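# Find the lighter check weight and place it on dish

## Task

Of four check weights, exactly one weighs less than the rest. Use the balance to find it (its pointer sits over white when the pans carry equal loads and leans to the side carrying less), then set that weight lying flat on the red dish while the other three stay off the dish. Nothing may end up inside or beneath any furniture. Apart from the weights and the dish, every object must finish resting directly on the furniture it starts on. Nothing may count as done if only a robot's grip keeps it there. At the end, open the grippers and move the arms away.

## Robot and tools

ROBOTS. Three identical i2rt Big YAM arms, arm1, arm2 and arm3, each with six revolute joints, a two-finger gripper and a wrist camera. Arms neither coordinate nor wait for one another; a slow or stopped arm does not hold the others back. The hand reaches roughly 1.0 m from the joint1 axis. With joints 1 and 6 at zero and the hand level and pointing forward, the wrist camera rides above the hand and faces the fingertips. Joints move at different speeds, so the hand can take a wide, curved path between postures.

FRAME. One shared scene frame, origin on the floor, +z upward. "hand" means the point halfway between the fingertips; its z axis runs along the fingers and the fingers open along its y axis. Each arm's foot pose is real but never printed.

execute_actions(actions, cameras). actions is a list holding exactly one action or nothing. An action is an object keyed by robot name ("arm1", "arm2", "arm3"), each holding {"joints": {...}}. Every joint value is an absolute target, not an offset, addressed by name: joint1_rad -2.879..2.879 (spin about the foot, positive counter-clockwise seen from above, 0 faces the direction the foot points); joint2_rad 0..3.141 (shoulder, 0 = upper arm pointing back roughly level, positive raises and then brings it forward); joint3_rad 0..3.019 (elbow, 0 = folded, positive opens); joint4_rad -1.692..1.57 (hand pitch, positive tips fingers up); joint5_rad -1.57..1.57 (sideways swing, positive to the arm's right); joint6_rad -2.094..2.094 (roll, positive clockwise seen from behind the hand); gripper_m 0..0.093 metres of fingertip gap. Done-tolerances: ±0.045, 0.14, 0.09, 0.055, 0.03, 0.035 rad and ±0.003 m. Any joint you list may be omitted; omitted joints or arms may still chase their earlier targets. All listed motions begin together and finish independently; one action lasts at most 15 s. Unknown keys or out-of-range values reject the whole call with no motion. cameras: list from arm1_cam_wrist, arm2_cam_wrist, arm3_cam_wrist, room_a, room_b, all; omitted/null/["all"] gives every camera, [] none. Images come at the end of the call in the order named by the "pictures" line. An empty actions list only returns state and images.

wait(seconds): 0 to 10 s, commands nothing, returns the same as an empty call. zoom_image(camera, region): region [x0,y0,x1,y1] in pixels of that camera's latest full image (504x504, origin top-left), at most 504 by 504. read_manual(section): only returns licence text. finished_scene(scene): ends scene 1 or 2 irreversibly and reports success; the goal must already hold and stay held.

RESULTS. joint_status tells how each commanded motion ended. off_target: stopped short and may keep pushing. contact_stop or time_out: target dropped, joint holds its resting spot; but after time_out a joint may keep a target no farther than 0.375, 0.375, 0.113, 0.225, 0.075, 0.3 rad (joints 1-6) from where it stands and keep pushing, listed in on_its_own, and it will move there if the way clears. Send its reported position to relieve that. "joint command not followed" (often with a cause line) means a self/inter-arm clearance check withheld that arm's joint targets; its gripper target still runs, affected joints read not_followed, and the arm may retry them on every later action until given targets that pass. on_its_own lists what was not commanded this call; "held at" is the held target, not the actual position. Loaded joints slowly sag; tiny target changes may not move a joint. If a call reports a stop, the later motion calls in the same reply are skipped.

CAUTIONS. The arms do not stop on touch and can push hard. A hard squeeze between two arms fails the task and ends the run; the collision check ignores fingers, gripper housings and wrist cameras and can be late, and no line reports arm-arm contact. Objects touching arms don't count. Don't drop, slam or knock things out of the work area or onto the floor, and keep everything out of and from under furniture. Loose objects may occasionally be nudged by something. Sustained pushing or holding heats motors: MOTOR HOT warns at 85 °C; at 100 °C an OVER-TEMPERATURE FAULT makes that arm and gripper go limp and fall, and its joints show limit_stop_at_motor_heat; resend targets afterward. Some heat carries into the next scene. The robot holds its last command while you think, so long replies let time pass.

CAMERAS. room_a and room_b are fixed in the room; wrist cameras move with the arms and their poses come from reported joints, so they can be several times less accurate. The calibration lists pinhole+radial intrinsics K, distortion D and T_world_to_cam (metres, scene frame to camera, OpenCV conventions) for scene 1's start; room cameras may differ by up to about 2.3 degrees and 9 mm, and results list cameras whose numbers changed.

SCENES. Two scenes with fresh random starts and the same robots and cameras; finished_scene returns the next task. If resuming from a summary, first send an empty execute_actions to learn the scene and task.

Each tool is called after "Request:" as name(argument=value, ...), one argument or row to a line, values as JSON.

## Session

Request:
execute_actions(
  actions=[],
)

Scene clock: 0.00 s.
Motor temperatures (°C, as the motors report them): arm1=[26 29 29 26 28 28] | arm2=[27 30 29 26 27 25] | arm3=[24 28 26 26 28 28]
arm1.joint_positions: joint1_rad=+0.447 joint2_rad=+0.593 joint3_rad=+1.450 joint4_rad=-1.529 joint5_rad=-0.067 joint6_rad=+0.717 gripper_m=+0.095
arm1.joint_status: not commanded
arm1.hand: x=+0.9793 y=+0.5448 z=+1.3470 quat_wxyz=(-0.420, -0.426, -0.792, -0.120) (m; scene frame)
arm2.joint_positions: joint1_rad=+0.817 joint2_rad=+0.253 joint3_rad=+1.679 joint4_rad=-1.422 joint5_rad=-0.154 joint6_rad=-0.479 gripper_m=+0.094
arm2.joint_status: not commanded
arm2.hand: x=+0.1286 y=-0.0018 z=+1.5382 quat_wxyz=(-0.701, +0.216, -0.668, +0.123) (m; scene frame)
arm3.joint_positions: joint1_rad=+0.770 joint2_rad=+0.333 joint3_rad=+1.612 joint4_rad=-1.331 joint5_rad=+0.233 joint6_rad=-0.399 gripper_m=+0.094
arm3.joint_status: not commanded
arm3.hand: x=-0.9506 y=-0.6087 z=+1.5120 quat_wxyz=(-0.598, -0.087, -0.717, +0.347) (m; scene frame)
pictures: arm1_cam_wrist, arm2_cam_wrist, arm3_cam_wrist, room_a, room_b
camera_calibration (this result's frames):
arm1_cam_wrist: T_world_to_cam=[[-0.557333, -0.614135, -0.558765, 1.63005], [-0.6855, 0.720066, -0.107677, 0.428796], [0.468476, 0.323022, -0.822306, 0.599329], [0, 0, 0, 1]] pos_world=[0.921651, 0.498715, 1.44982]
arm2_cam_wrist: T_world_to_cam=[[0.123631, -0.877636, 0.46311, -0.727382], [-0.531336, -0.4527, -0.716062, 1.17177], [0.838092, -0.157539, -0.522287, 0.819107], [0, 0, 0, 1]] pos_world=[0.0260465, 0.0211273, 1.60373]
arm3_cam_wrist: T_world_to_cam=[[-0.534242, -0.737943, 0.412342, -1.58213], [-0.696907, 0.108408, -0.70892, 0.47552], [0.478441, -0.666099, -0.572194, 1.03686], [0, 0, 0, 1]] pos_world=[-1.00992, -0.528415, 1.58277]
Images, in order (width x height): arm1_cam_wrist 504x504, arm2_cam_wrist 504x504, arm3_cam_wrist 504x504, room_a 504x504, room_b 504x504.

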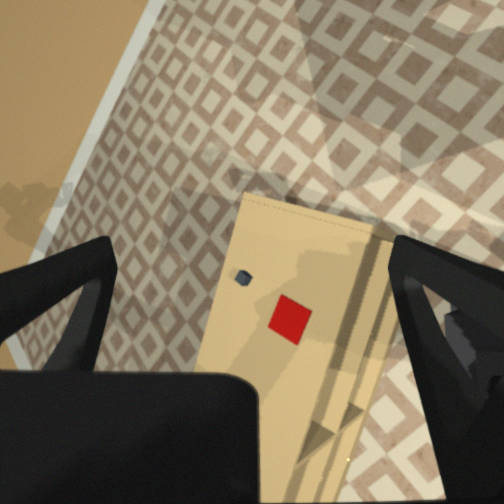

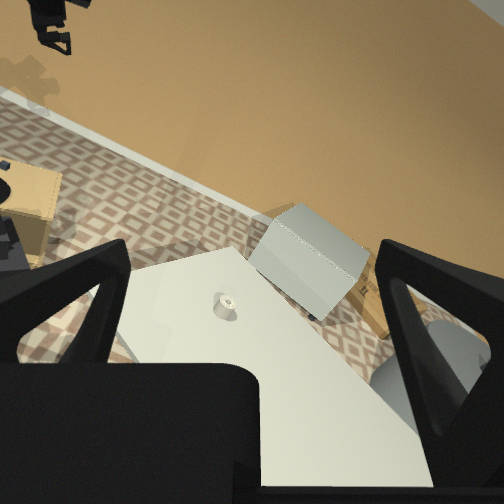

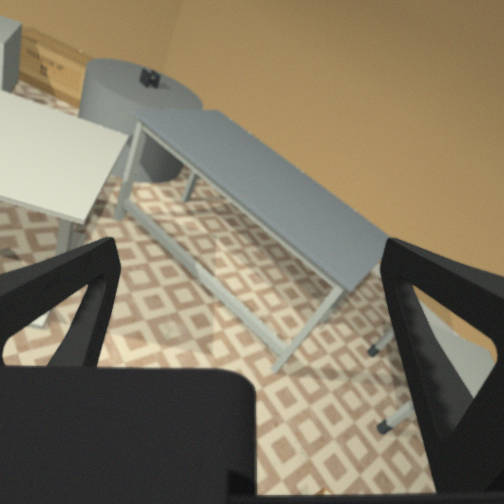

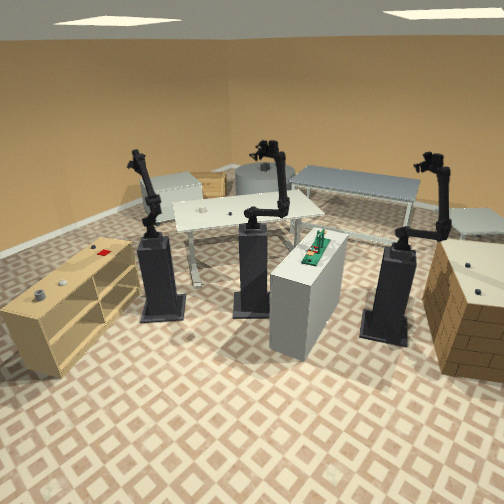

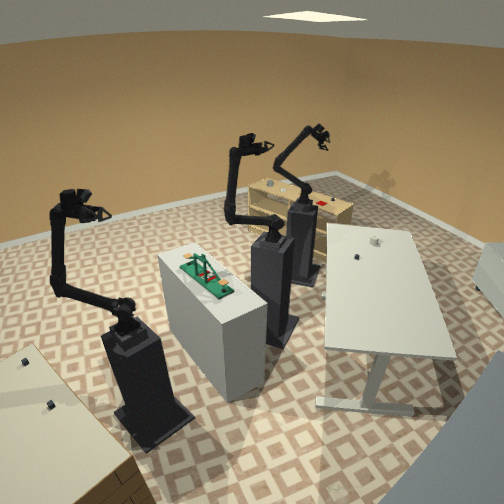

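Request:
zoom_image(
  camera="room_b",
  region=[150, 230, 280, 330],
)

Request:
zoom_image(
  camera="room_a",
  region=[260, 215, 360, 295],
)

Request:
zoom_image(
  camera="room_b",
  region=[0, 330, 120, 450],
)

Request:
zoom_image(
  camera="room_a",
  region=[424, 230, 504, 310],
)

Request:
zoom_image(
  camera="room_a",
  region=[165, 185, 265, 245],
)

Request:
zoom_image(
  camera="room_b",
  region=[310, 190, 420, 290],
)

Request:
zoom_image(
  camera="arm1_cam_wrist",
  region=[200, 240, 330, 360],
)

Request:
zoom_image(
  camera="room_a",
  region=[0, 225, 150, 325],
)

Region (150, 230, 280, 330) of room_b's 504x504 image, scaled by 3.877, with more detail than that image has; it fills the top 388 rows of this view, and the rest is white.

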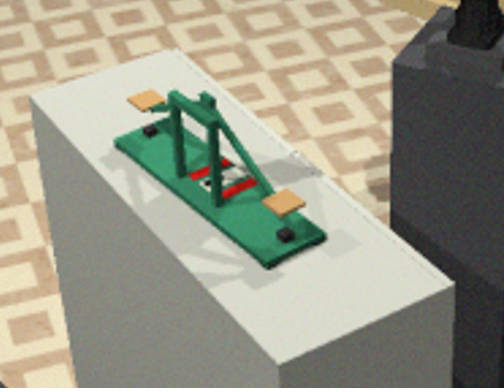

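Region (260, 215, 360, 295) of room_a's 504x504 image, scaled by 5.040, with more detail than that image has; it fills the top 403 rows of this view, and the rest is white.

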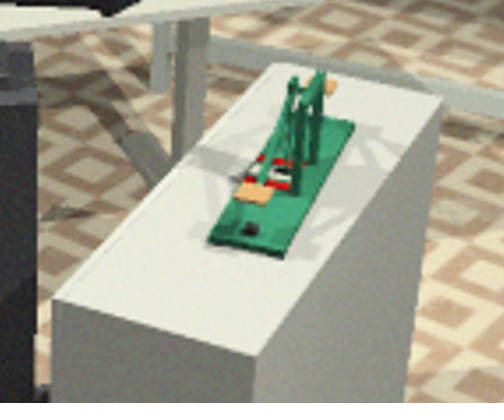

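Region (0, 330, 120, 450) of room_b's 504x504 image, scaled by 4.200, with more detail than that image has.

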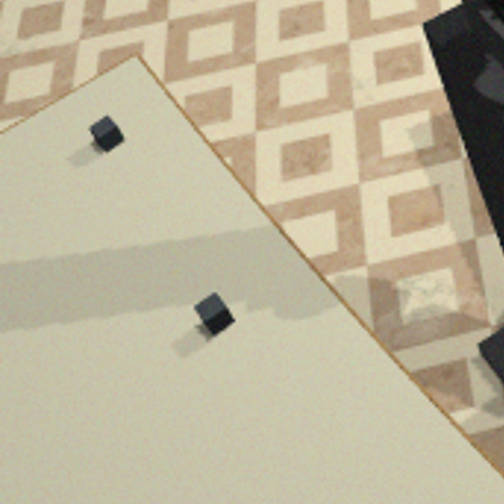

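Region (424, 230, 504, 310) of room_a's 504x504 image, scaled by 6.300, with more detail than that image has.

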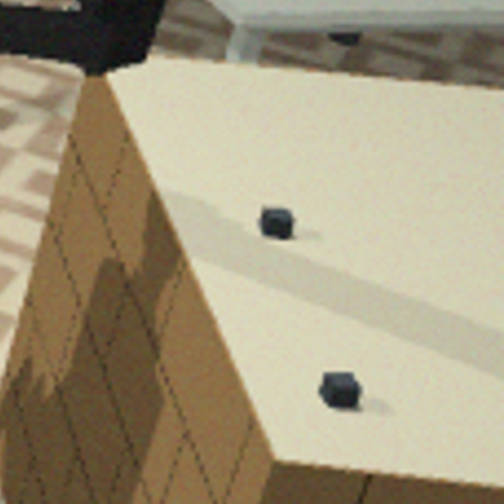

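Region (165, 185, 265, 245) of room_a's 504x504 image, scaled by 5.040, with more detail than that image has; it fills the top 302 rows of this view, and the rest is white.

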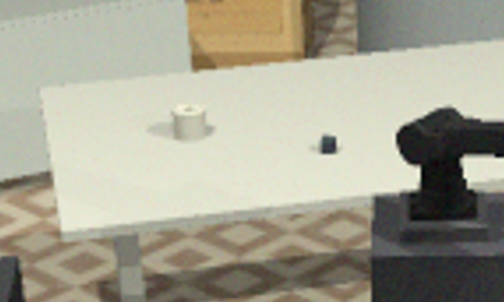

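Region (310, 190, 420, 290) of room_b's 504x504 image, scaled by 4.582, with more detail than that image has; it fills the top 458 rows of this view, and the rest is white.

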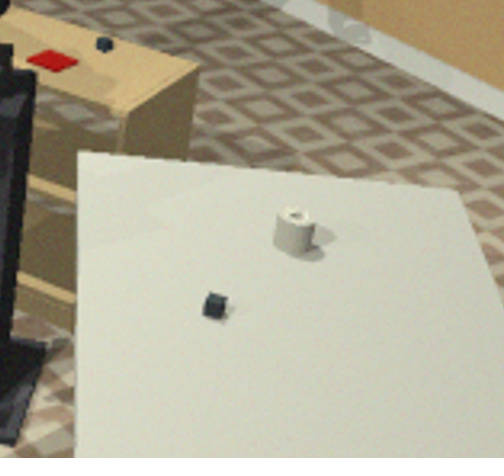

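Region (200, 240, 330, 360) of arm1_cam_wrist's 504x504 image, scaled by 3.877, with more detail than that image has; it fills the top 465 rows of this view, and the rest is white.

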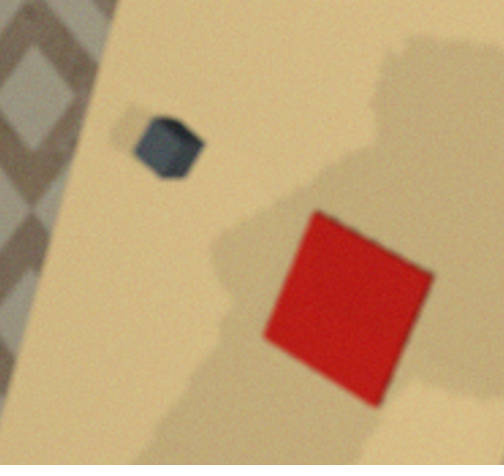

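Region (0, 225, 150, 325) of room_a's 504x504 image, scaled by 3.360, with more detail than that image has.

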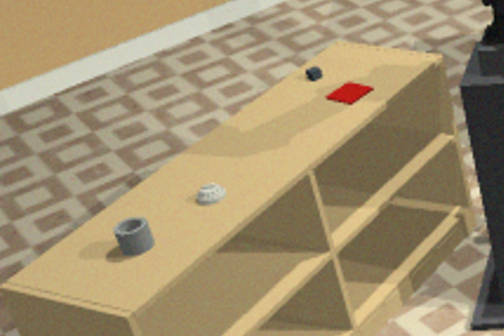

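Request:
zoom_image(
  camera="room_b",
  region=[230, 110, 350, 170],
)

Request:
zoom_image(
  camera="room_b",
  region=[40, 180, 130, 240],
)

Region (230, 110, 350, 170) of room_b's 504x504 image, scaled by 4.200, with more detail than that image has.

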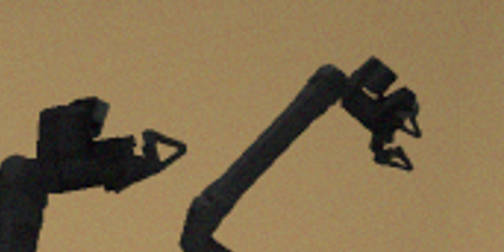

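Region (40, 180, 130, 240) of room_b's 504x504 image, scaled by 5.600, with more detail than that image has.

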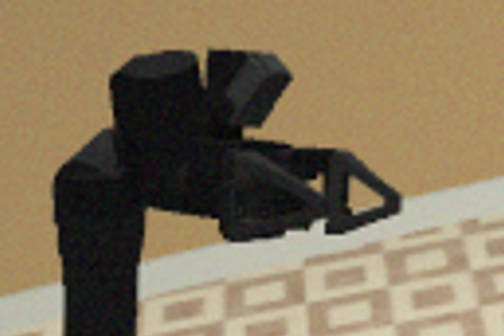

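Request:
zoom_image(
  camera="room_b",
  region=[38, 392, 66, 420],
)

Request:
zoom_image(
  camera="room_b",
  region=[345, 245, 369, 269],
)

Request:
zoom_image(
  camera="arm1_cam_wrist",
  region=[225, 260, 265, 300],
)

Region (38, 392, 66, 420) of room_b's 504x504 image, scaled by 18.000, with more detail than that image has.

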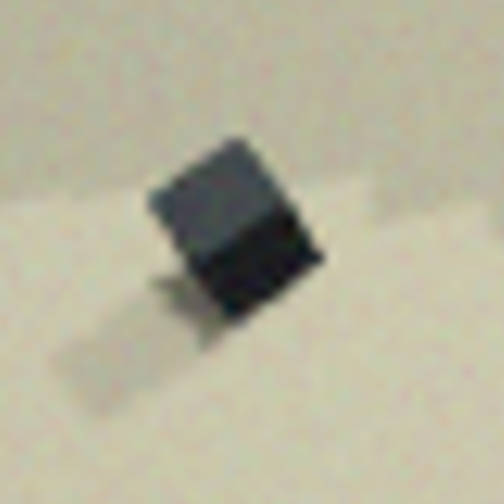

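Region (345, 245, 369, 269) of room_b's 504x504 image, scaled by 21.000, with more detail than that image has.

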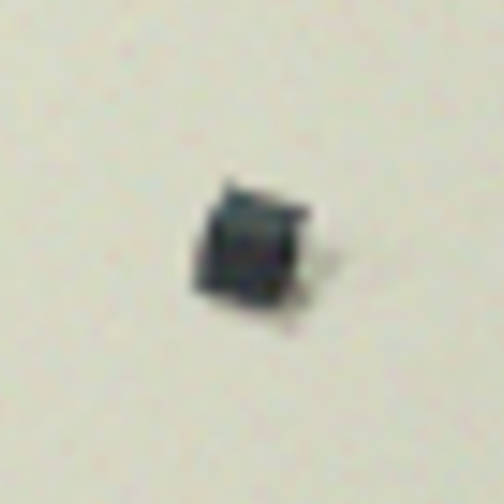

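Region (225, 260, 265, 300) of arm1_cam_wrist's 504x504 image, scaled by 12.600, with more detail than that image has.

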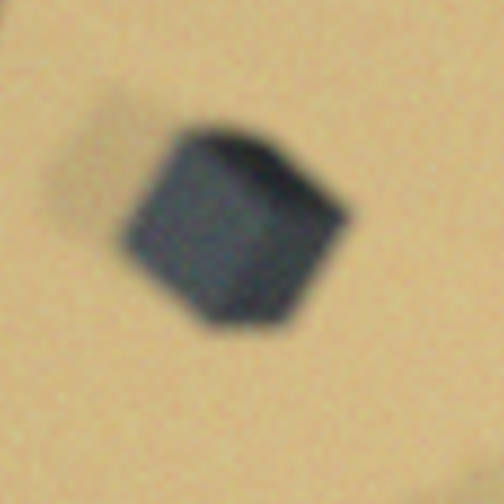

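Request:
execute_actions(
  actions=[
    {"arm1":{"joints":{"joint1_rad":1.235,"joint2_rad":2.325,"joint3_rad":1.768,"joint4_rad":-0.973,"joint5_rad":0.0,"joint6_rad":-1.267,"gripper_m":0.09}},"arm2":{"joints":{"joint1_rad":0.352,"joint2_rad":2.285,"joint3_rad":1.778,"joint4_rad":-1.03,"joint5_rad":0.0,"joint6_rad":-1.134,"gripper_m":0.09}},"arm3":{"joints":{"joint1_rad":-1.372,"joint2_rad":2.005,"joint3_rad":1.375,"joint4_rad":-0.91,"joint5_rad":0.0,"joint6_rad":1.76,"gripper_m":0.09}}},
  ],
)

Scene clock: 9.20 s.
Motor temperatures (°C, as the motors report them): arm1=[26 29 30 26 28 28] | arm2=[27 30 30 26 27 25] | arm3=[24 28 26 26 28 28]
arm1.joint_positions: joint1_rad=+1.244 joint2_rad=+2.324 joint3_rad=+1.740 joint4_rad=-0.972 joint5_rad=+0.001 joint6_rad=-1.258 gripper_m=+0.090
arm1.joint_status: all done
arm1.hand: x=+1.3724 y=+0.9001 z=+0.7180 quat_wxyz=(-0.008, +0.769, -0.640, +0.004) (m; scene frame)
arm2.joint_positions: joint1_rad=+0.358 joint2_rad=+2.305 joint3_rad=+1.764 joint4_rad=-1.027 joint5_rad=-0.002 joint6_rad=-1.120 gripper_m=+0.090
arm2.joint_status: all done
arm2.hand: x=+0.7462 y=-0.3313 z=+0.8003 quat_wxyz=(-0.006, +0.317, -0.948, +0.004) (m; scene frame)
arm3.joint_positions: joint1_rad=-1.380 joint2_rad=+1.988 joint3_rad=+1.384 joint4_rad=-0.913 joint5_rad=+0.000 joint6_rad=+1.752 gripper_m=+0.090
arm3.joint_status: all done
arm3.hand: x=-1.4352 y=-0.8651 z=+0.8221 quat_wxyz=(-0.022, -0.832, +0.554, +0.007) (m; scene frame)
pictures: arm1_cam_wrist, arm2_cam_wrist, arm3_cam_wrist, room_a, room_b
camera_calibration (this result's frames):
arm1_cam_wrist: T_world_to_cam=[[0.982724, 0.185035, -0.00388812, -1.51537], [0.153274, -0.801907, 0.577453, 0.101547], [0.103731, -0.568073, -0.816415, 1.08158], [0, 0, 0, 1]] pos_world=[1.36143, 0.976242, 0.818485]
arm2_cam_wrist: T_world_to_cam=[[0.597266, -0.802031, 0.00445506, -0.712469], [-0.648237, -0.479451, 0.591537, -0.145703], [-0.472295, -0.356193, -0.806266, 1.00344], [0, 0, 0, 1]] pos_world=[0.805003, -0.283861, 0.898401]
arm3_cam_wrist: T_world_to_cam=[[0.913426, 0.404486, -0.0452129, 1.69648], [0.348697, -0.72043, 0.599492, -0.615483], [0.209914, -0.563357, -0.799103, 0.593195], [0, 0, 0, 1]] pos_world=[-1.45951, -0.795436, 0.919704]
Images, in order (width x height): arm1_cam_wrist 504x504, arm2_cam_wrist 504x504, arm3_cam_wrist 504x504, room_a 504x504, room_b 504x504.

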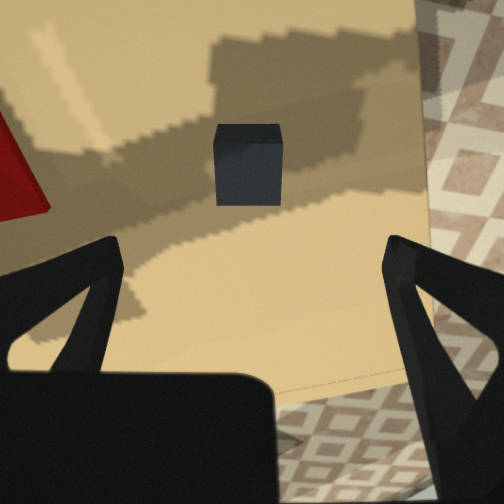

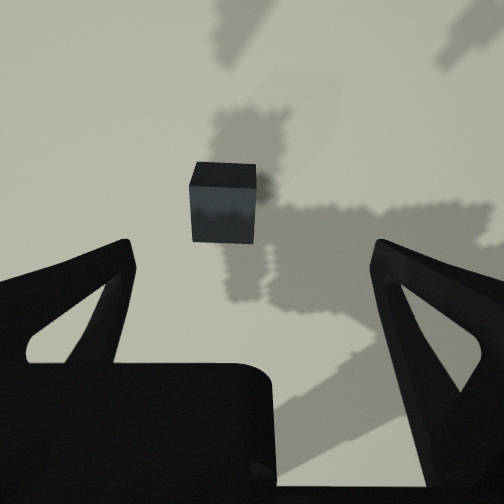

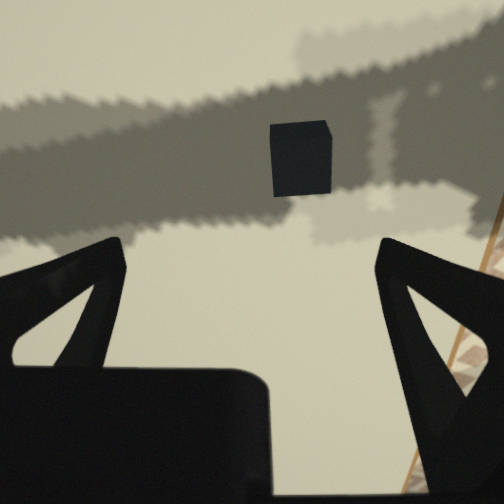

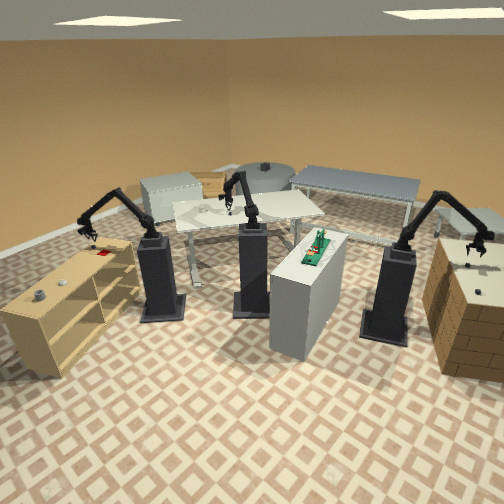

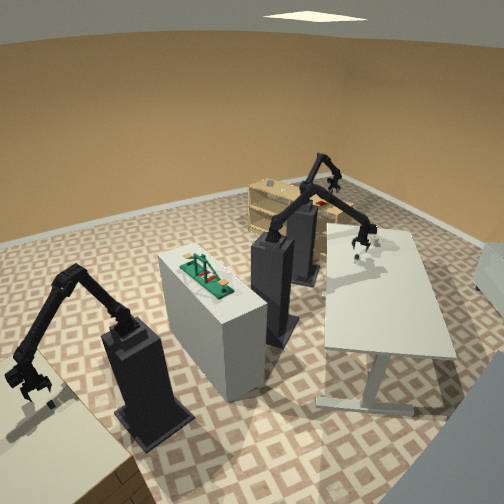

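All three hover positions landed close to their cubes, so I'll zoom in to measure the offsets.

Request:
zoom_image(
  camera="arm2_cam_wrist",
  region=[170, 150, 280, 260],
)

Request:
zoom_image(
  camera="arm3_cam_wrist",
  region=[250, 105, 350, 205],
)

Request:
zoom_image(
  camera="arm1_cam_wrist",
  region=[195, 110, 305, 220],
)

Region (170, 150, 280, 260) of arm2_cam_wrist's 504x504 image, scaled by 4.582, with more detail than that image has.

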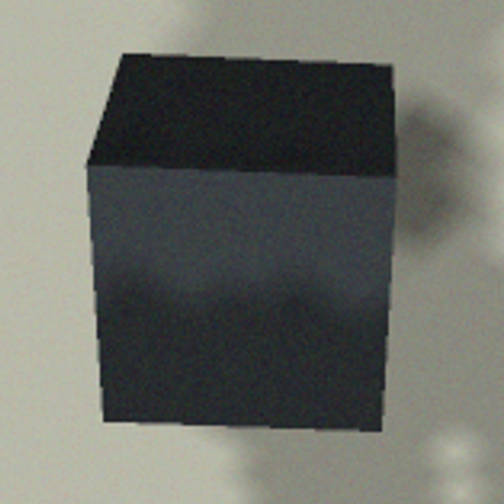

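Region (250, 105, 350, 205) of arm3_cam_wrist's 504x504 image, scaled by 5.040, with more detail than that image has.

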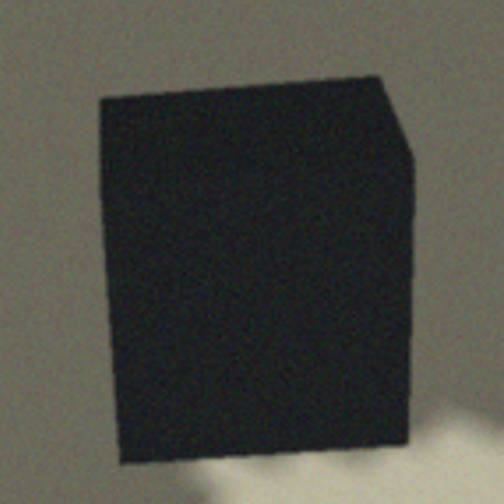

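Region (195, 110, 305, 220) of arm1_cam_wrist's 504x504 image, scaled by 4.582, with more detail than that image has.

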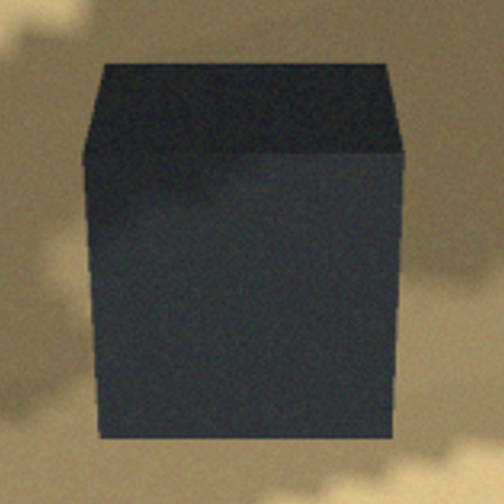

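Request:
execute_actions(
  actions=[
    {"arm1":{"joints":{"joint1_rad":1.26,"joint2_rad":2.445,"joint3_rad":1.779,"joint4_rad":-0.868}},"arm2":{"joints":{"joint2_rad":2.366,"joint3_rad":1.698,"joint4_rad":-0.904,"joint6_rad":-1.065}},"arm3":{"joints":{"joint1_rad":-1.365,"joint2_rad":2.135,"joint3_rad":1.304,"joint4_rad":-0.745,"joint6_rad":1.642}}},
  ],
  cameras=["arm1_cam_wrist","arm2_cam_wrist","arm3_cam_wrist"],
)

Scene clock: 13.37 s.
Motor temperatures (°C, as the motors report them): arm1=[26 30 31 26 28 28] | arm2=[27 31 30 26 27 25] | arm3=[24 28 26 26 28 28]
arm1.joint_positions: joint1_rad=+1.250 joint2_rad=+2.453 joint3_rad=+1.753 joint4_rad=-0.877 joint5_rad=+0.001 joint6_rad=-1.258 gripper_m=+0.090
arm1.joint_status: all done
arm1.hand: x=+1.3673 y=+0.9011 z=+0.6412 quat_wxyz=(+0.002, +0.771, -0.637, +0.000) (m; scene frame)
arm2.joint_positions: joint1_rad=+0.358 joint2_rad=+2.366 joint3_rad=+1.693 joint4_rad=-0.911 joint5_rad=-0.001 joint6_rad=-1.079 gripper_m=+0.090
arm2.joint_status: all done
arm2.hand: x=+0.7303 y=-0.3234 z=+0.7400 quat_wxyz=(+0.000, +0.298, -0.955, +0.000) (m; scene frame)
arm3.joint_positions: joint1_rad=-1.379 joint2_rad=+2.130 joint3_rad=+1.304 joint4_rad=-0.758 joint5_rad=+0.000 joint6_rad=+1.650 gripper_m=+0.090
arm3.joint_status: all done
arm3.hand: x=-1.4099 y=-0.8499 z=+0.7245 quat_wxyz=(+0.008, -0.860, +0.510, -0.007) (m; scene frame)
pictures: arm1_cam_wrist, arm2_cam_wrist, arm3_cam_wrist
camera_calibration (this result's frames):
arm1_cam_wrist: T_world_to_cam=[[0.98135, 0.190874, -0.0227818, -1.50211], [0.168226, -0.795415, 0.58225, 0.118177], [0.0930155, -0.575223, -0.812691, 1.03867], [0, 0, 0, 1]] pos_world=[1.3576, 0.978179, 0.741085]
arm2_cam_wrist: T_world_to_cam=[[0.564325, -0.825515, -0.00790485, -0.670824], [-0.659125, -0.456304, 0.59778, -0.105775], [-0.497084, -0.332132, -0.801621, 0.972651], [0, 0, 0, 1]] pos_world=[0.792332, -0.278993, 0.837625]
arm3_cam_wrist: T_world_to_cam=[[0.867477, 0.497088, 0.0196778, 1.62973], [0.390075, -0.704211, 0.593236, -0.478204], [0.308747, -0.506943, -0.804788, 0.709878], [0, 0, 0, 1]] pos_world=[-1.44639, -0.787005, 0.822919]
Images, in order (width x height): arm1_cam_wrist 504x504, arm2_cam_wrist 504x504, arm3_cam_wrist 504x504.

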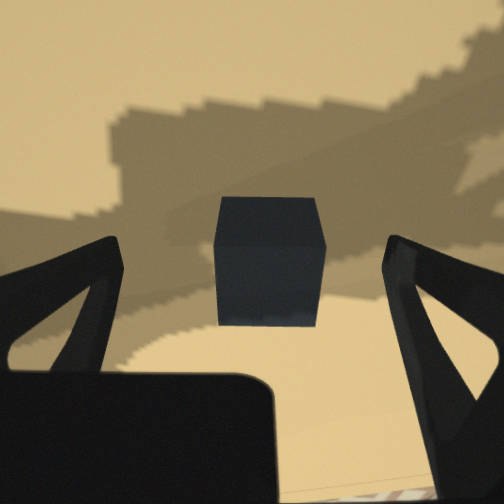

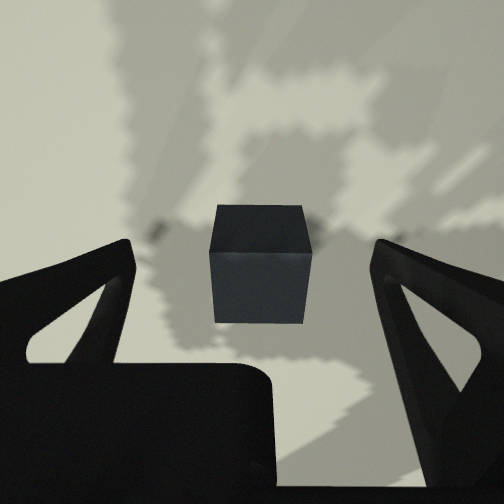

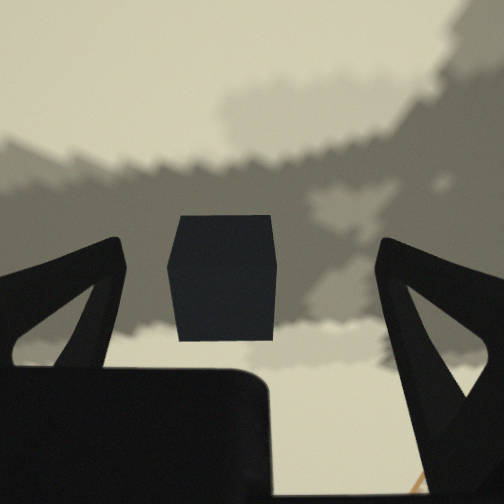

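Request:
execute_actions(
  actions=[
    {"arm1":{"joints":{"gripper_m":0.02}},"arm2":{"joints":{"gripper_m":0.02}},"arm3":{"joints":{"gripper_m":0.02}}},
  ],
  cameras=["arm1_cam_wrist","arm2_cam_wrist","arm3_cam_wrist"],
)

Scene clock: 14.47 s.
Motor temperatures (°C, as the motors report them): arm1=[26 30 31 26 28 28] | arm2=[27 31 30 26 27 25] | arm3=[24 28 27 26 28 28]
arm1.joint_positions: joint1_rad=+1.250 joint2_rad=+2.453 joint3_rad=+1.753 joint4_rad=-0.874 joint5_rad=+0.001 joint6_rad=-1.259 gripper_m=+0.029
arm1.joint_status: gripper_m off_target (ended at +0.029, target +0.020)
arm1.hand: x=+1.3680 y=+0.9016 z=+0.6412 quat_wxyz=(+0.000, +0.771, -0.637, +0.001) (m; scene frame)
arm2.joint_positions: joint1_rad=+0.358 joint2_rad=+2.366 joint3_rad=+1.693 joint4_rad=-0.909 joint5_rad=+0.000 joint6_rad=-1.079 gripper_m=+0.029
arm2.joint_status: gripper_m off_target (ended at +0.029, target +0.020)
arm2.hand: x=+0.7306 y=-0.3237 z=+0.7400 quat_wxyz=(+0.000, +0.297, -0.955, +0.000) (m; scene frame)
arm3.joint_positions: joint1_rad=-1.379 joint2_rad=+2.130 joint3_rad=+1.304 joint4_rad=-0.757 joint5_rad=+0.000 joint6_rad=+1.649 gripper_m=+0.029
arm3.joint_status: gripper_m off_target (ended at +0.029, target +0.020)
arm3.hand: x=-1.4102 y=-0.8501 z=+0.7245 quat_wxyz=(+0.008, -0.860, +0.510, -0.006) (m; scene frame)
pictures: arm1_cam_wrist, arm2_cam_wrist, arm3_cam_wrist
camera_calibration (this result's frames):
arm1_cam_wrist: T_world_to_cam=[[0.981267, 0.191663, -0.0195137, -1.50561], [0.167087, -0.796247, 0.581441, 0.121203], [0.0959028, -0.573809, -0.813355, 1.03403], [0, 0, 0, 1]] pos_world=[1.35798, 0.978412, 0.741181]
arm2_cam_wrist: T_world_to_cam=[[0.563701, -0.825955, -0.00620016, -0.672165], [-0.660076, -0.454978, 0.597742, -0.104574], [-0.496529, -0.332855, -0.801665, 0.972084], [0, 0, 0, 1]] pos_world=[0.792541, -0.279194, 0.837626]
arm3_cam_wrist: T_world_to_cam=[[0.867119, 0.497756, 0.018533, 1.6309], [0.391173, -0.703535, 0.593315, -0.476152], [0.308365, -0.507225, -0.804757, 0.709066], [0, 0, 0, 1]] pos_world=[-1.44658, -0.787124, 0.822908]
Images, in order (width x height): arm1_cam_wrist 504x504, arm2_cam_wrist 504x504, arm3_cam_wrist 504x504.

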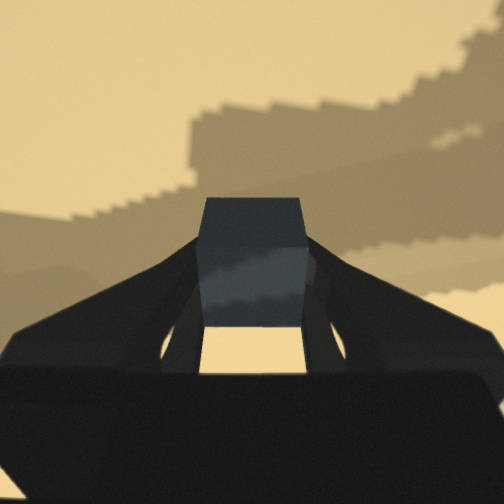

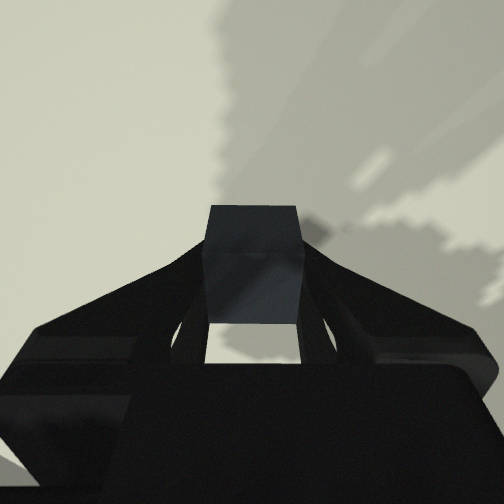

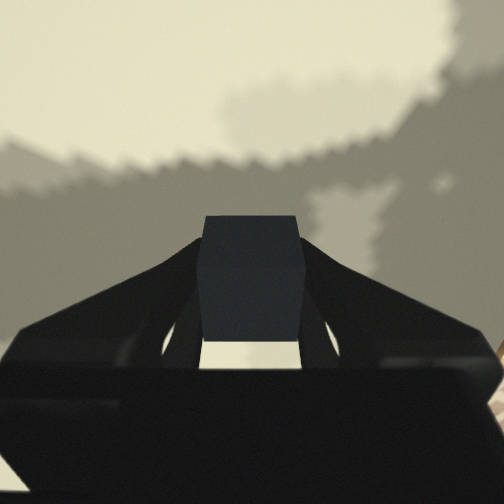

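Request:
execute_actions(
  actions=[
    {"arm2":{"joints":{"joint1_rad":-2.347,"joint2_rad":1.85,"joint3_rad":1.713,"joint4_rad":-1.13,"joint6_rad":1.237}},"arm3":{"joints":{"joint1_rad":1.44,"joint2_rad":2.04,"joint3_rad":1.80,"joint4_rad":-1.20,"joint6_rad":1.526}}},
  ],
  cameras=["arm2_cam_wrist","arm3_cam_wrist","room_a","room_b"],
)

Scene clock: 19.10 s.
Motor temperatures (°C, as the motors report them): arm1=[26 30 31 26 28 28] | arm2=[27 31 31 26 27 25] | arm3=[24 29 27 26 28 28]
arm1.joint_positions: joint1_rad=+1.250 joint2_rad=+2.453 joint3_rad=+1.753 joint4_rad=-0.874 joint5_rad=+0.001 joint6_rad=-1.259 gripper_m=+0.029
arm1.joint_status: not commanded
arm1.hand: x=+1.3680 y=+0.9016 z=+0.6412 quat_wxyz=(+0.000, +0.771, -0.637, +0.001) (m; scene frame)
arm2.joint_positions: joint1_rad=-2.350 joint2_rad=+1.887 joint3_rad=+1.702 joint4_rad=-1.126 joint5_rad=+0.001 joint6_rad=+1.222 gripper_m=+0.029
arm2.joint_status: all done
arm2.hand: x=-0.4799 y=-0.0040 z=+1.0230 quat_wxyz=(-0.071, -0.800, +0.586, +0.102) (m; scene frame)
arm3.joint_positions: joint1_rad=+1.448 joint2_rad=+2.039 joint3_rad=+1.790 joint4_rad=-1.186 joint5_rad=-0.002 joint6_rad=+1.532 gripper_m=+0.029
arm3.joint_status: all done
arm3.hand: x=-0.3291 y=-0.3854 z=+0.9458 quat_wxyz=(-0.045, -0.590, -0.804, -0.056) (m; scene frame)
pictures: arm2_cam_wrist, arm3_cam_wrist, room_a, room_b
camera_calibration (this result's frames):
arm2_cam_wrist: T_world_to_cam=[[0.924144, 0.297526, -0.239657, 0.692343], [0.380816, -0.767637, 0.515474, -0.34479], [-0.0306025, -0.567637, -0.82271, 0.948473], [0, 0, 0, 1]] pos_world=[-0.479498, 0.0677251, 1.12397]
arm3_cam_wrist: T_world_to_cam=[[-0.937638, -0.315962, -0.144926, -0.294828], [-0.339492, 0.742754, 0.577115, -0.371143], [-0.0747017, 0.590326, -0.8037, 1.08541], [0, 0, 0, 1]] pos_world=[-0.32136, -0.458232, 1.04381]
Images, in order (width x height): arm2_cam_wrist 504x504, arm3_cam_wrist 504x504, room_a 504x504, room_b 504x504.

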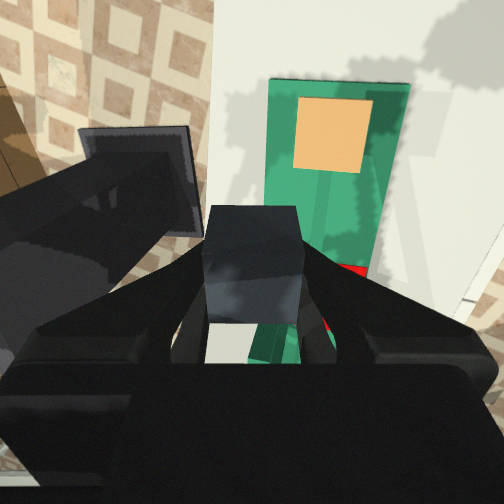

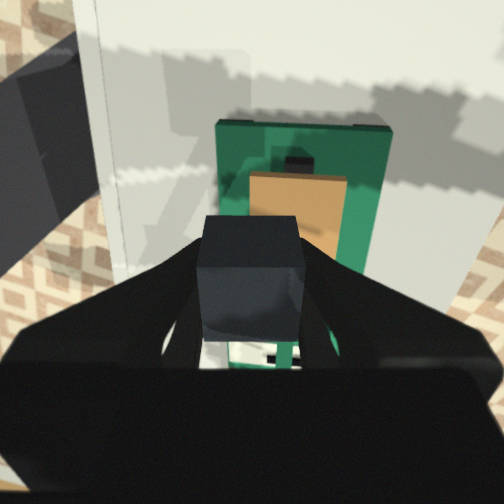

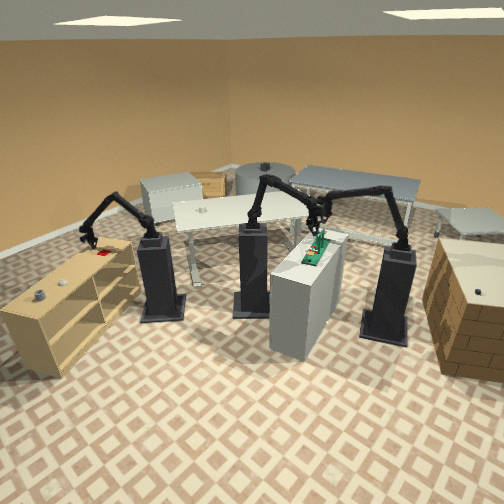

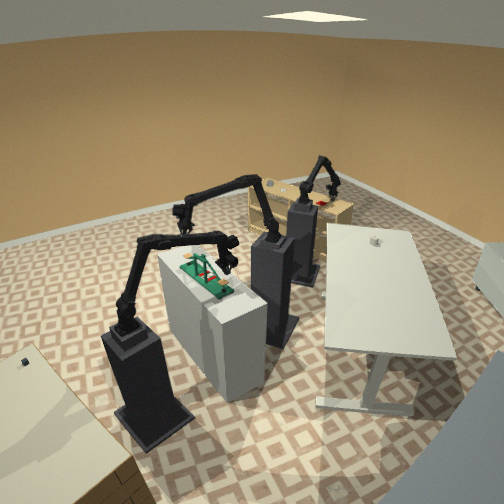

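Request:
zoom_image(
  camera="arm2_cam_wrist",
  region=[260, 70, 420, 230],
)

Request:
zoom_image(
  camera="arm3_cam_wrist",
  region=[190, 140, 370, 290],
)

Region (260, 70, 420, 230) of arm2_cam_wrist's 504x504 image, scaled by 3.150, with more detail than that image has.

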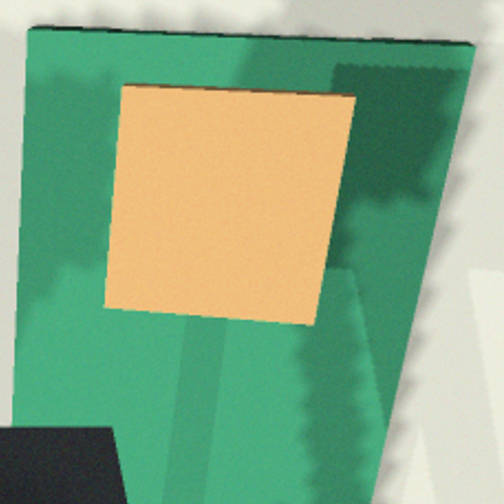

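Region (190, 140, 370, 290) of arm3_cam_wrist's 504x504 image, scaled by 2.800, with more detail than that image has.

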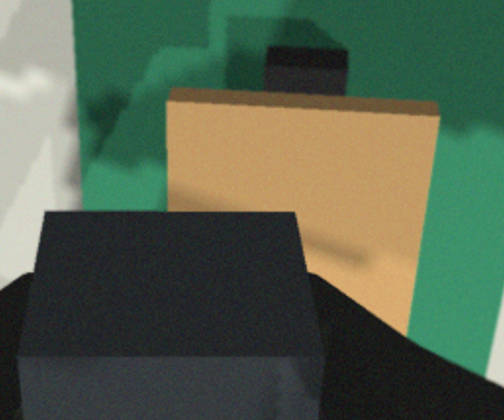

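Request:
execute_actions(
  actions=[
    {"arm2":{"joints":{"joint1_rad":-2.374,"joint2_rad":2.093}},"arm3":{"joints":{"joint1_rad":1.498,"joint2_rad":2.148,"joint4_rad":-1.228,"joint6_rad":1.577}}},
  ],
  cameras=["arm2_cam_wrist","arm3_cam_wrist"],
)

Scene clock: 23.23 s.
Motor temperatures (°C, as the motors report them): arm1=[26 31 31 26 28 28] | arm2=[27 31 31 26 27 25] | arm3=[24 29 28 26 28 28]
arm1.joint_positions: joint1_rad=+1.250 joint2_rad=+2.453 joint3_rad=+1.753 joint4_rad=-0.874 joint5_rad=+0.001 joint6_rad=-1.259 gripper_m=+0.029
arm1.joint_status: not commanded
arm1.hand: x=+1.3680 y=+0.9016 z=+0.6412 quat_wxyz=(+0.000, +0.771, -0.637, +0.001) (m; scene frame)
arm2.joint_positions: joint1_rad=-2.372 joint2_rad=+2.126 joint3_rad=+1.694 joint4_rad=-1.127 joint5_rad=-0.002 joint6_rad=+1.224 gripper_m=+0.029
arm2.joint_status: all done
arm2.hand: x=-0.4636 y=+0.0075 z=+0.8724 quat_wxyz=(-0.003, -0.800, +0.600, -0.002) (m; scene frame)
arm3.joint_positions: joint1_rad=+1.497 joint2_rad=+2.129 joint3_rad=+1.790 joint4_rad=-1.219 joint5_rad=+0.002 joint6_rad=+1.569 gripper_m=+0.029
arm3.joint_status: all done
arm3.hand: x=-0.3503 y=-0.3595 z=+0.8884 quat_wxyz=(-0.008, -0.587, -0.809, -0.007) (m; scene frame)
pictures: arm2_cam_wrist, arm3_cam_wrist
camera_calibration (this result's frames):
arm2_cam_wrist: T_world_to_cam=[[0.961148, 0.275879, -0.00925461, 0.454047], [0.225404, -0.765063, 0.603218, -0.413213], [0.159335, -0.581868, -0.797523, 0.897785], [0, 0, 0, 1]] pos_world=[-0.486314, 0.0809957, 0.969463]
arm3_cam_wrist: T_world_to_cam=[[-0.943991, -0.329221, -0.0222645, -0.430803], [-0.279119, 0.7607, 0.586028, -0.344786], [-0.175996, 0.559419, -0.809985, 0.981417], [0, 0, 0, 1]] pos_world=[-0.330185, -0.428575, 0.987396]
Images, in order (width x height): arm2_cam_wrist 504x504, arm3_cam_wrist 504x504.

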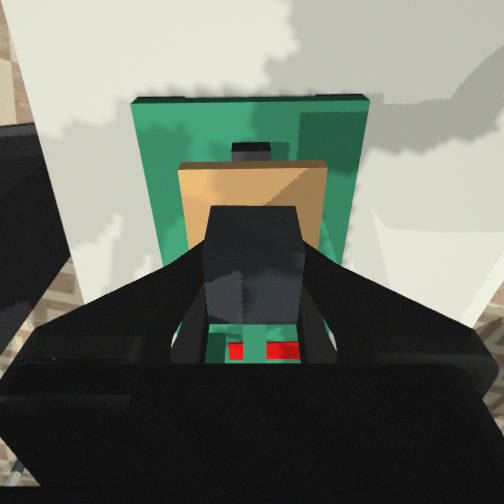

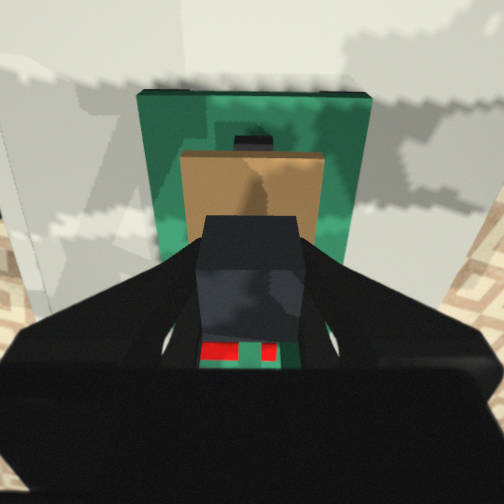

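Request:
zoom_image(
  camera="arm2_cam_wrist",
  region=[160, 130, 350, 280],
)

Request:
zoom_image(
  camera="arm3_cam_wrist",
  region=[160, 130, 350, 280],
)

Region (160, 130, 350, 280) of arm2_cam_wrist's 504x504 image, scaled by 2.653, with more detail than that image has; it fills the top 398 rows of this view, and the rest is white.

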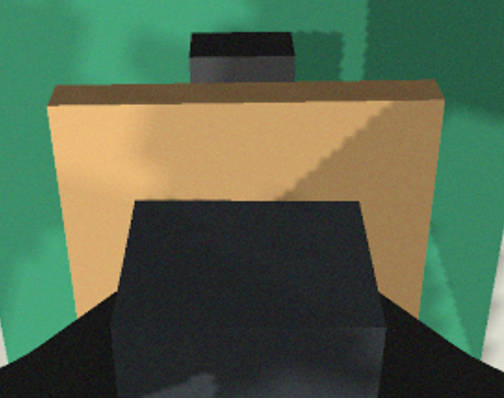

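Region (160, 130, 350, 280) of arm3_cam_wrist's 504x504 image, scaled by 2.653, with more detail than that image has; it fills the top 398 rows of this view, and the rest is white.

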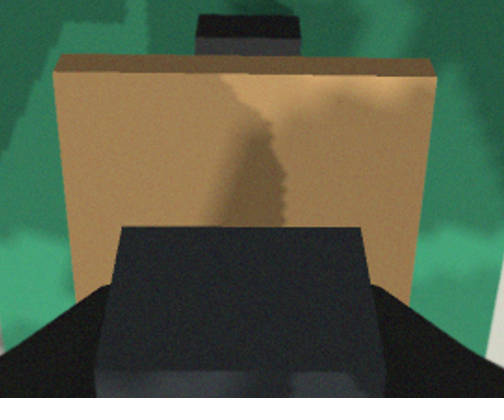

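Request:
execute_actions(
  actions=[
    {"arm3":{"joints":{"joint2_rad":2.173}}},
  ],
  cameras=["arm2_cam_wrist","arm3_cam_wrist"],
)

Scene clock: 24.57 s.
Motor temperatures (°C, as the motors report them): arm1=[26 31 31 26 28 28] | arm2=[27 31 31 26 28 25] | arm3=[24 29 28 26 28 28]
arm1.joint_positions: joint1_rad=+1.250 joint2_rad=+2.453 joint3_rad=+1.753 joint4_rad=-0.874 joint5_rad=+0.001 joint6_rad=-1.259 gripper_m=+0.029
arm1.joint_status: not commanded
arm1.hand: x=+1.3680 y=+0.9016 z=+0.6412 quat_wxyz=(+0.000, +0.771, -0.637, +0.001) (m; scene frame)
arm2.joint_positions: joint1_rad=-2.372 joint2_rad=+2.126 joint3_rad=+1.694 joint4_rad=-1.127 joint5_rad=-0.002 joint6_rad=+1.224 gripper_m=+0.029
arm2.joint_status: not commanded
arm2.hand: x=-0.4636 y=+0.0075 z=+0.8724 quat_wxyz=(-0.003, -0.800, +0.600, -0.002) (m; scene frame)
arm3.joint_positions: joint1_rad=+1.497 joint2_rad=+2.138 joint3_rad=+1.790 joint4_rad=-1.219 joint5_rad=+0.002 joint6_rad=+1.569 gripper_m=+0.029
arm3.joint_status: all done
arm3.hand: x=-0.3510 y=-0.3597 z=+0.8827 quat_wxyz=(-0.006, -0.587, -0.809, -0.003) (m; scene frame)
pictures: arm2_cam_wrist, arm3_cam_wrist
camera_calibration (this result's frames):
arm2_cam_wrist: T_world_to_cam=[[0.961148, 0.275879, -0.00925461, 0.454047], [0.225404, -0.765063, 0.603218, -0.413213], [0.159335, -0.581868, -0.797523, 0.897785], [0, 0, 0, 1]] pos_world=[-0.486314, 0.0809957, 0.969463]
arm3_cam_wrist: T_world_to_cam=[[-0.944153, -0.329247, -0.0131128, -0.439854], [-0.273995, 0.762361, 0.586287, -0.339294], [-0.183036, 0.557137, -0.809997, 0.973539], [0, 0, 0, 1]] pos_world=[-0.330061, -0.428551, 0.98172]
Images, in order (width x height): arm2_cam_wrist 504x504, arm3_cam_wrist 504x504.

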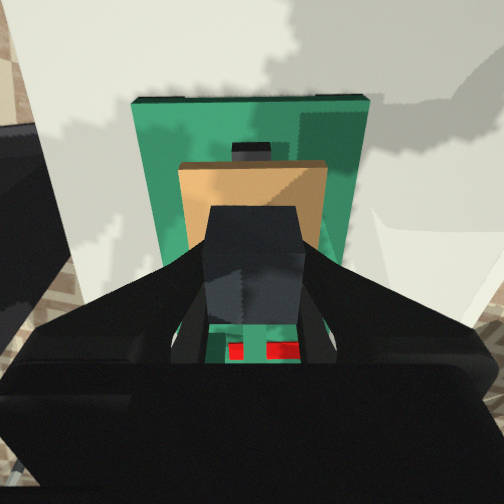

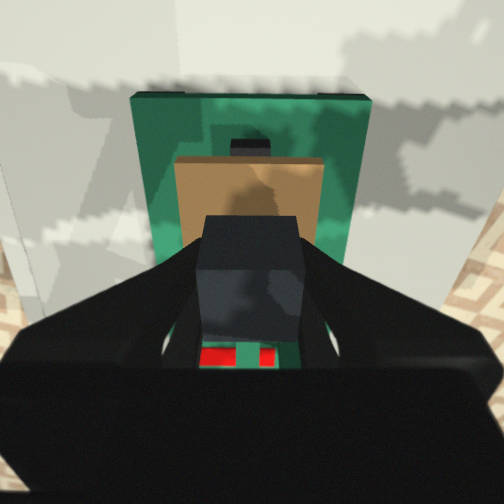

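Request:
execute_actions(
  actions=[
    {"arm3":{"joints":{"joint2_rad":2.183}}},
  ],
  cameras=["arm3_cam_wrist"],
)

Scene clock: 25.40 s.
Motor temperatures (°C, as the motors report them): arm1=[26 31 31 26 28 28] | arm2=[27 32 31 26 28 25] | arm3=[24 29 28 26 28 28]
arm1.joint_positions: joint1_rad=+1.250 joint2_rad=+2.453 joint3_rad=+1.753 joint4_rad=-0.874 joint5_rad=+0.001 joint6_rad=-1.259 gripper_m=+0.029
arm1.joint_status: not commanded
arm1.hand: x=+1.3680 y=+0.9016 z=+0.6412 quat_wxyz=(+0.000, +0.771, -0.637, +0.001) (m; scene frame)
arm2.joint_positions: joint1_rad=-2.372 joint2_rad=+2.126 joint3_rad=+1.694 joint4_rad=-1.127 joint5_rad=-0.002 joint6_rad=+1.224 gripper_m=+0.029
arm2.joint_status: not commanded
arm2.hand: x=-0.4636 y=+0.0075 z=+0.8724 quat_wxyz=(-0.003, -0.800, +0.600, -0.002) (m; scene frame)
arm3.joint_positions: joint1_rad=+1.497 joint2_rad=+2.148 joint3_rad=+1.790 joint4_rad=-1.219 joint5_rad=+0.002 joint6_rad=+1.569 gripper_m=+0.029
arm3.joint_status: all done
arm3.hand: x=-0.3519 y=-0.3600 z=+0.8766 quat_wxyz=(-0.003, -0.587, -0.809, +0.001) (m; scene frame)
pictures: arm3_cam_wrist
camera_calibration (this result's frames):
arm3_cam_wrist: T_world_to_cam=[[-0.944239, -0.329246, -0.00319726, -0.449559], [-0.268441, 0.764162, 0.586512, -0.333288], [-0.190663, 0.554665, -0.809934, 0.96493], [0, 0, 0, 1]] pos_world=[-0.329983, -0.428543, 0.97557]
Images, in order (width x height): arm3_cam_wrist 504x504.

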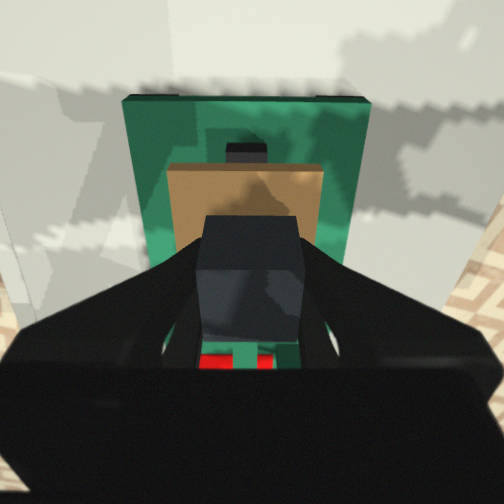

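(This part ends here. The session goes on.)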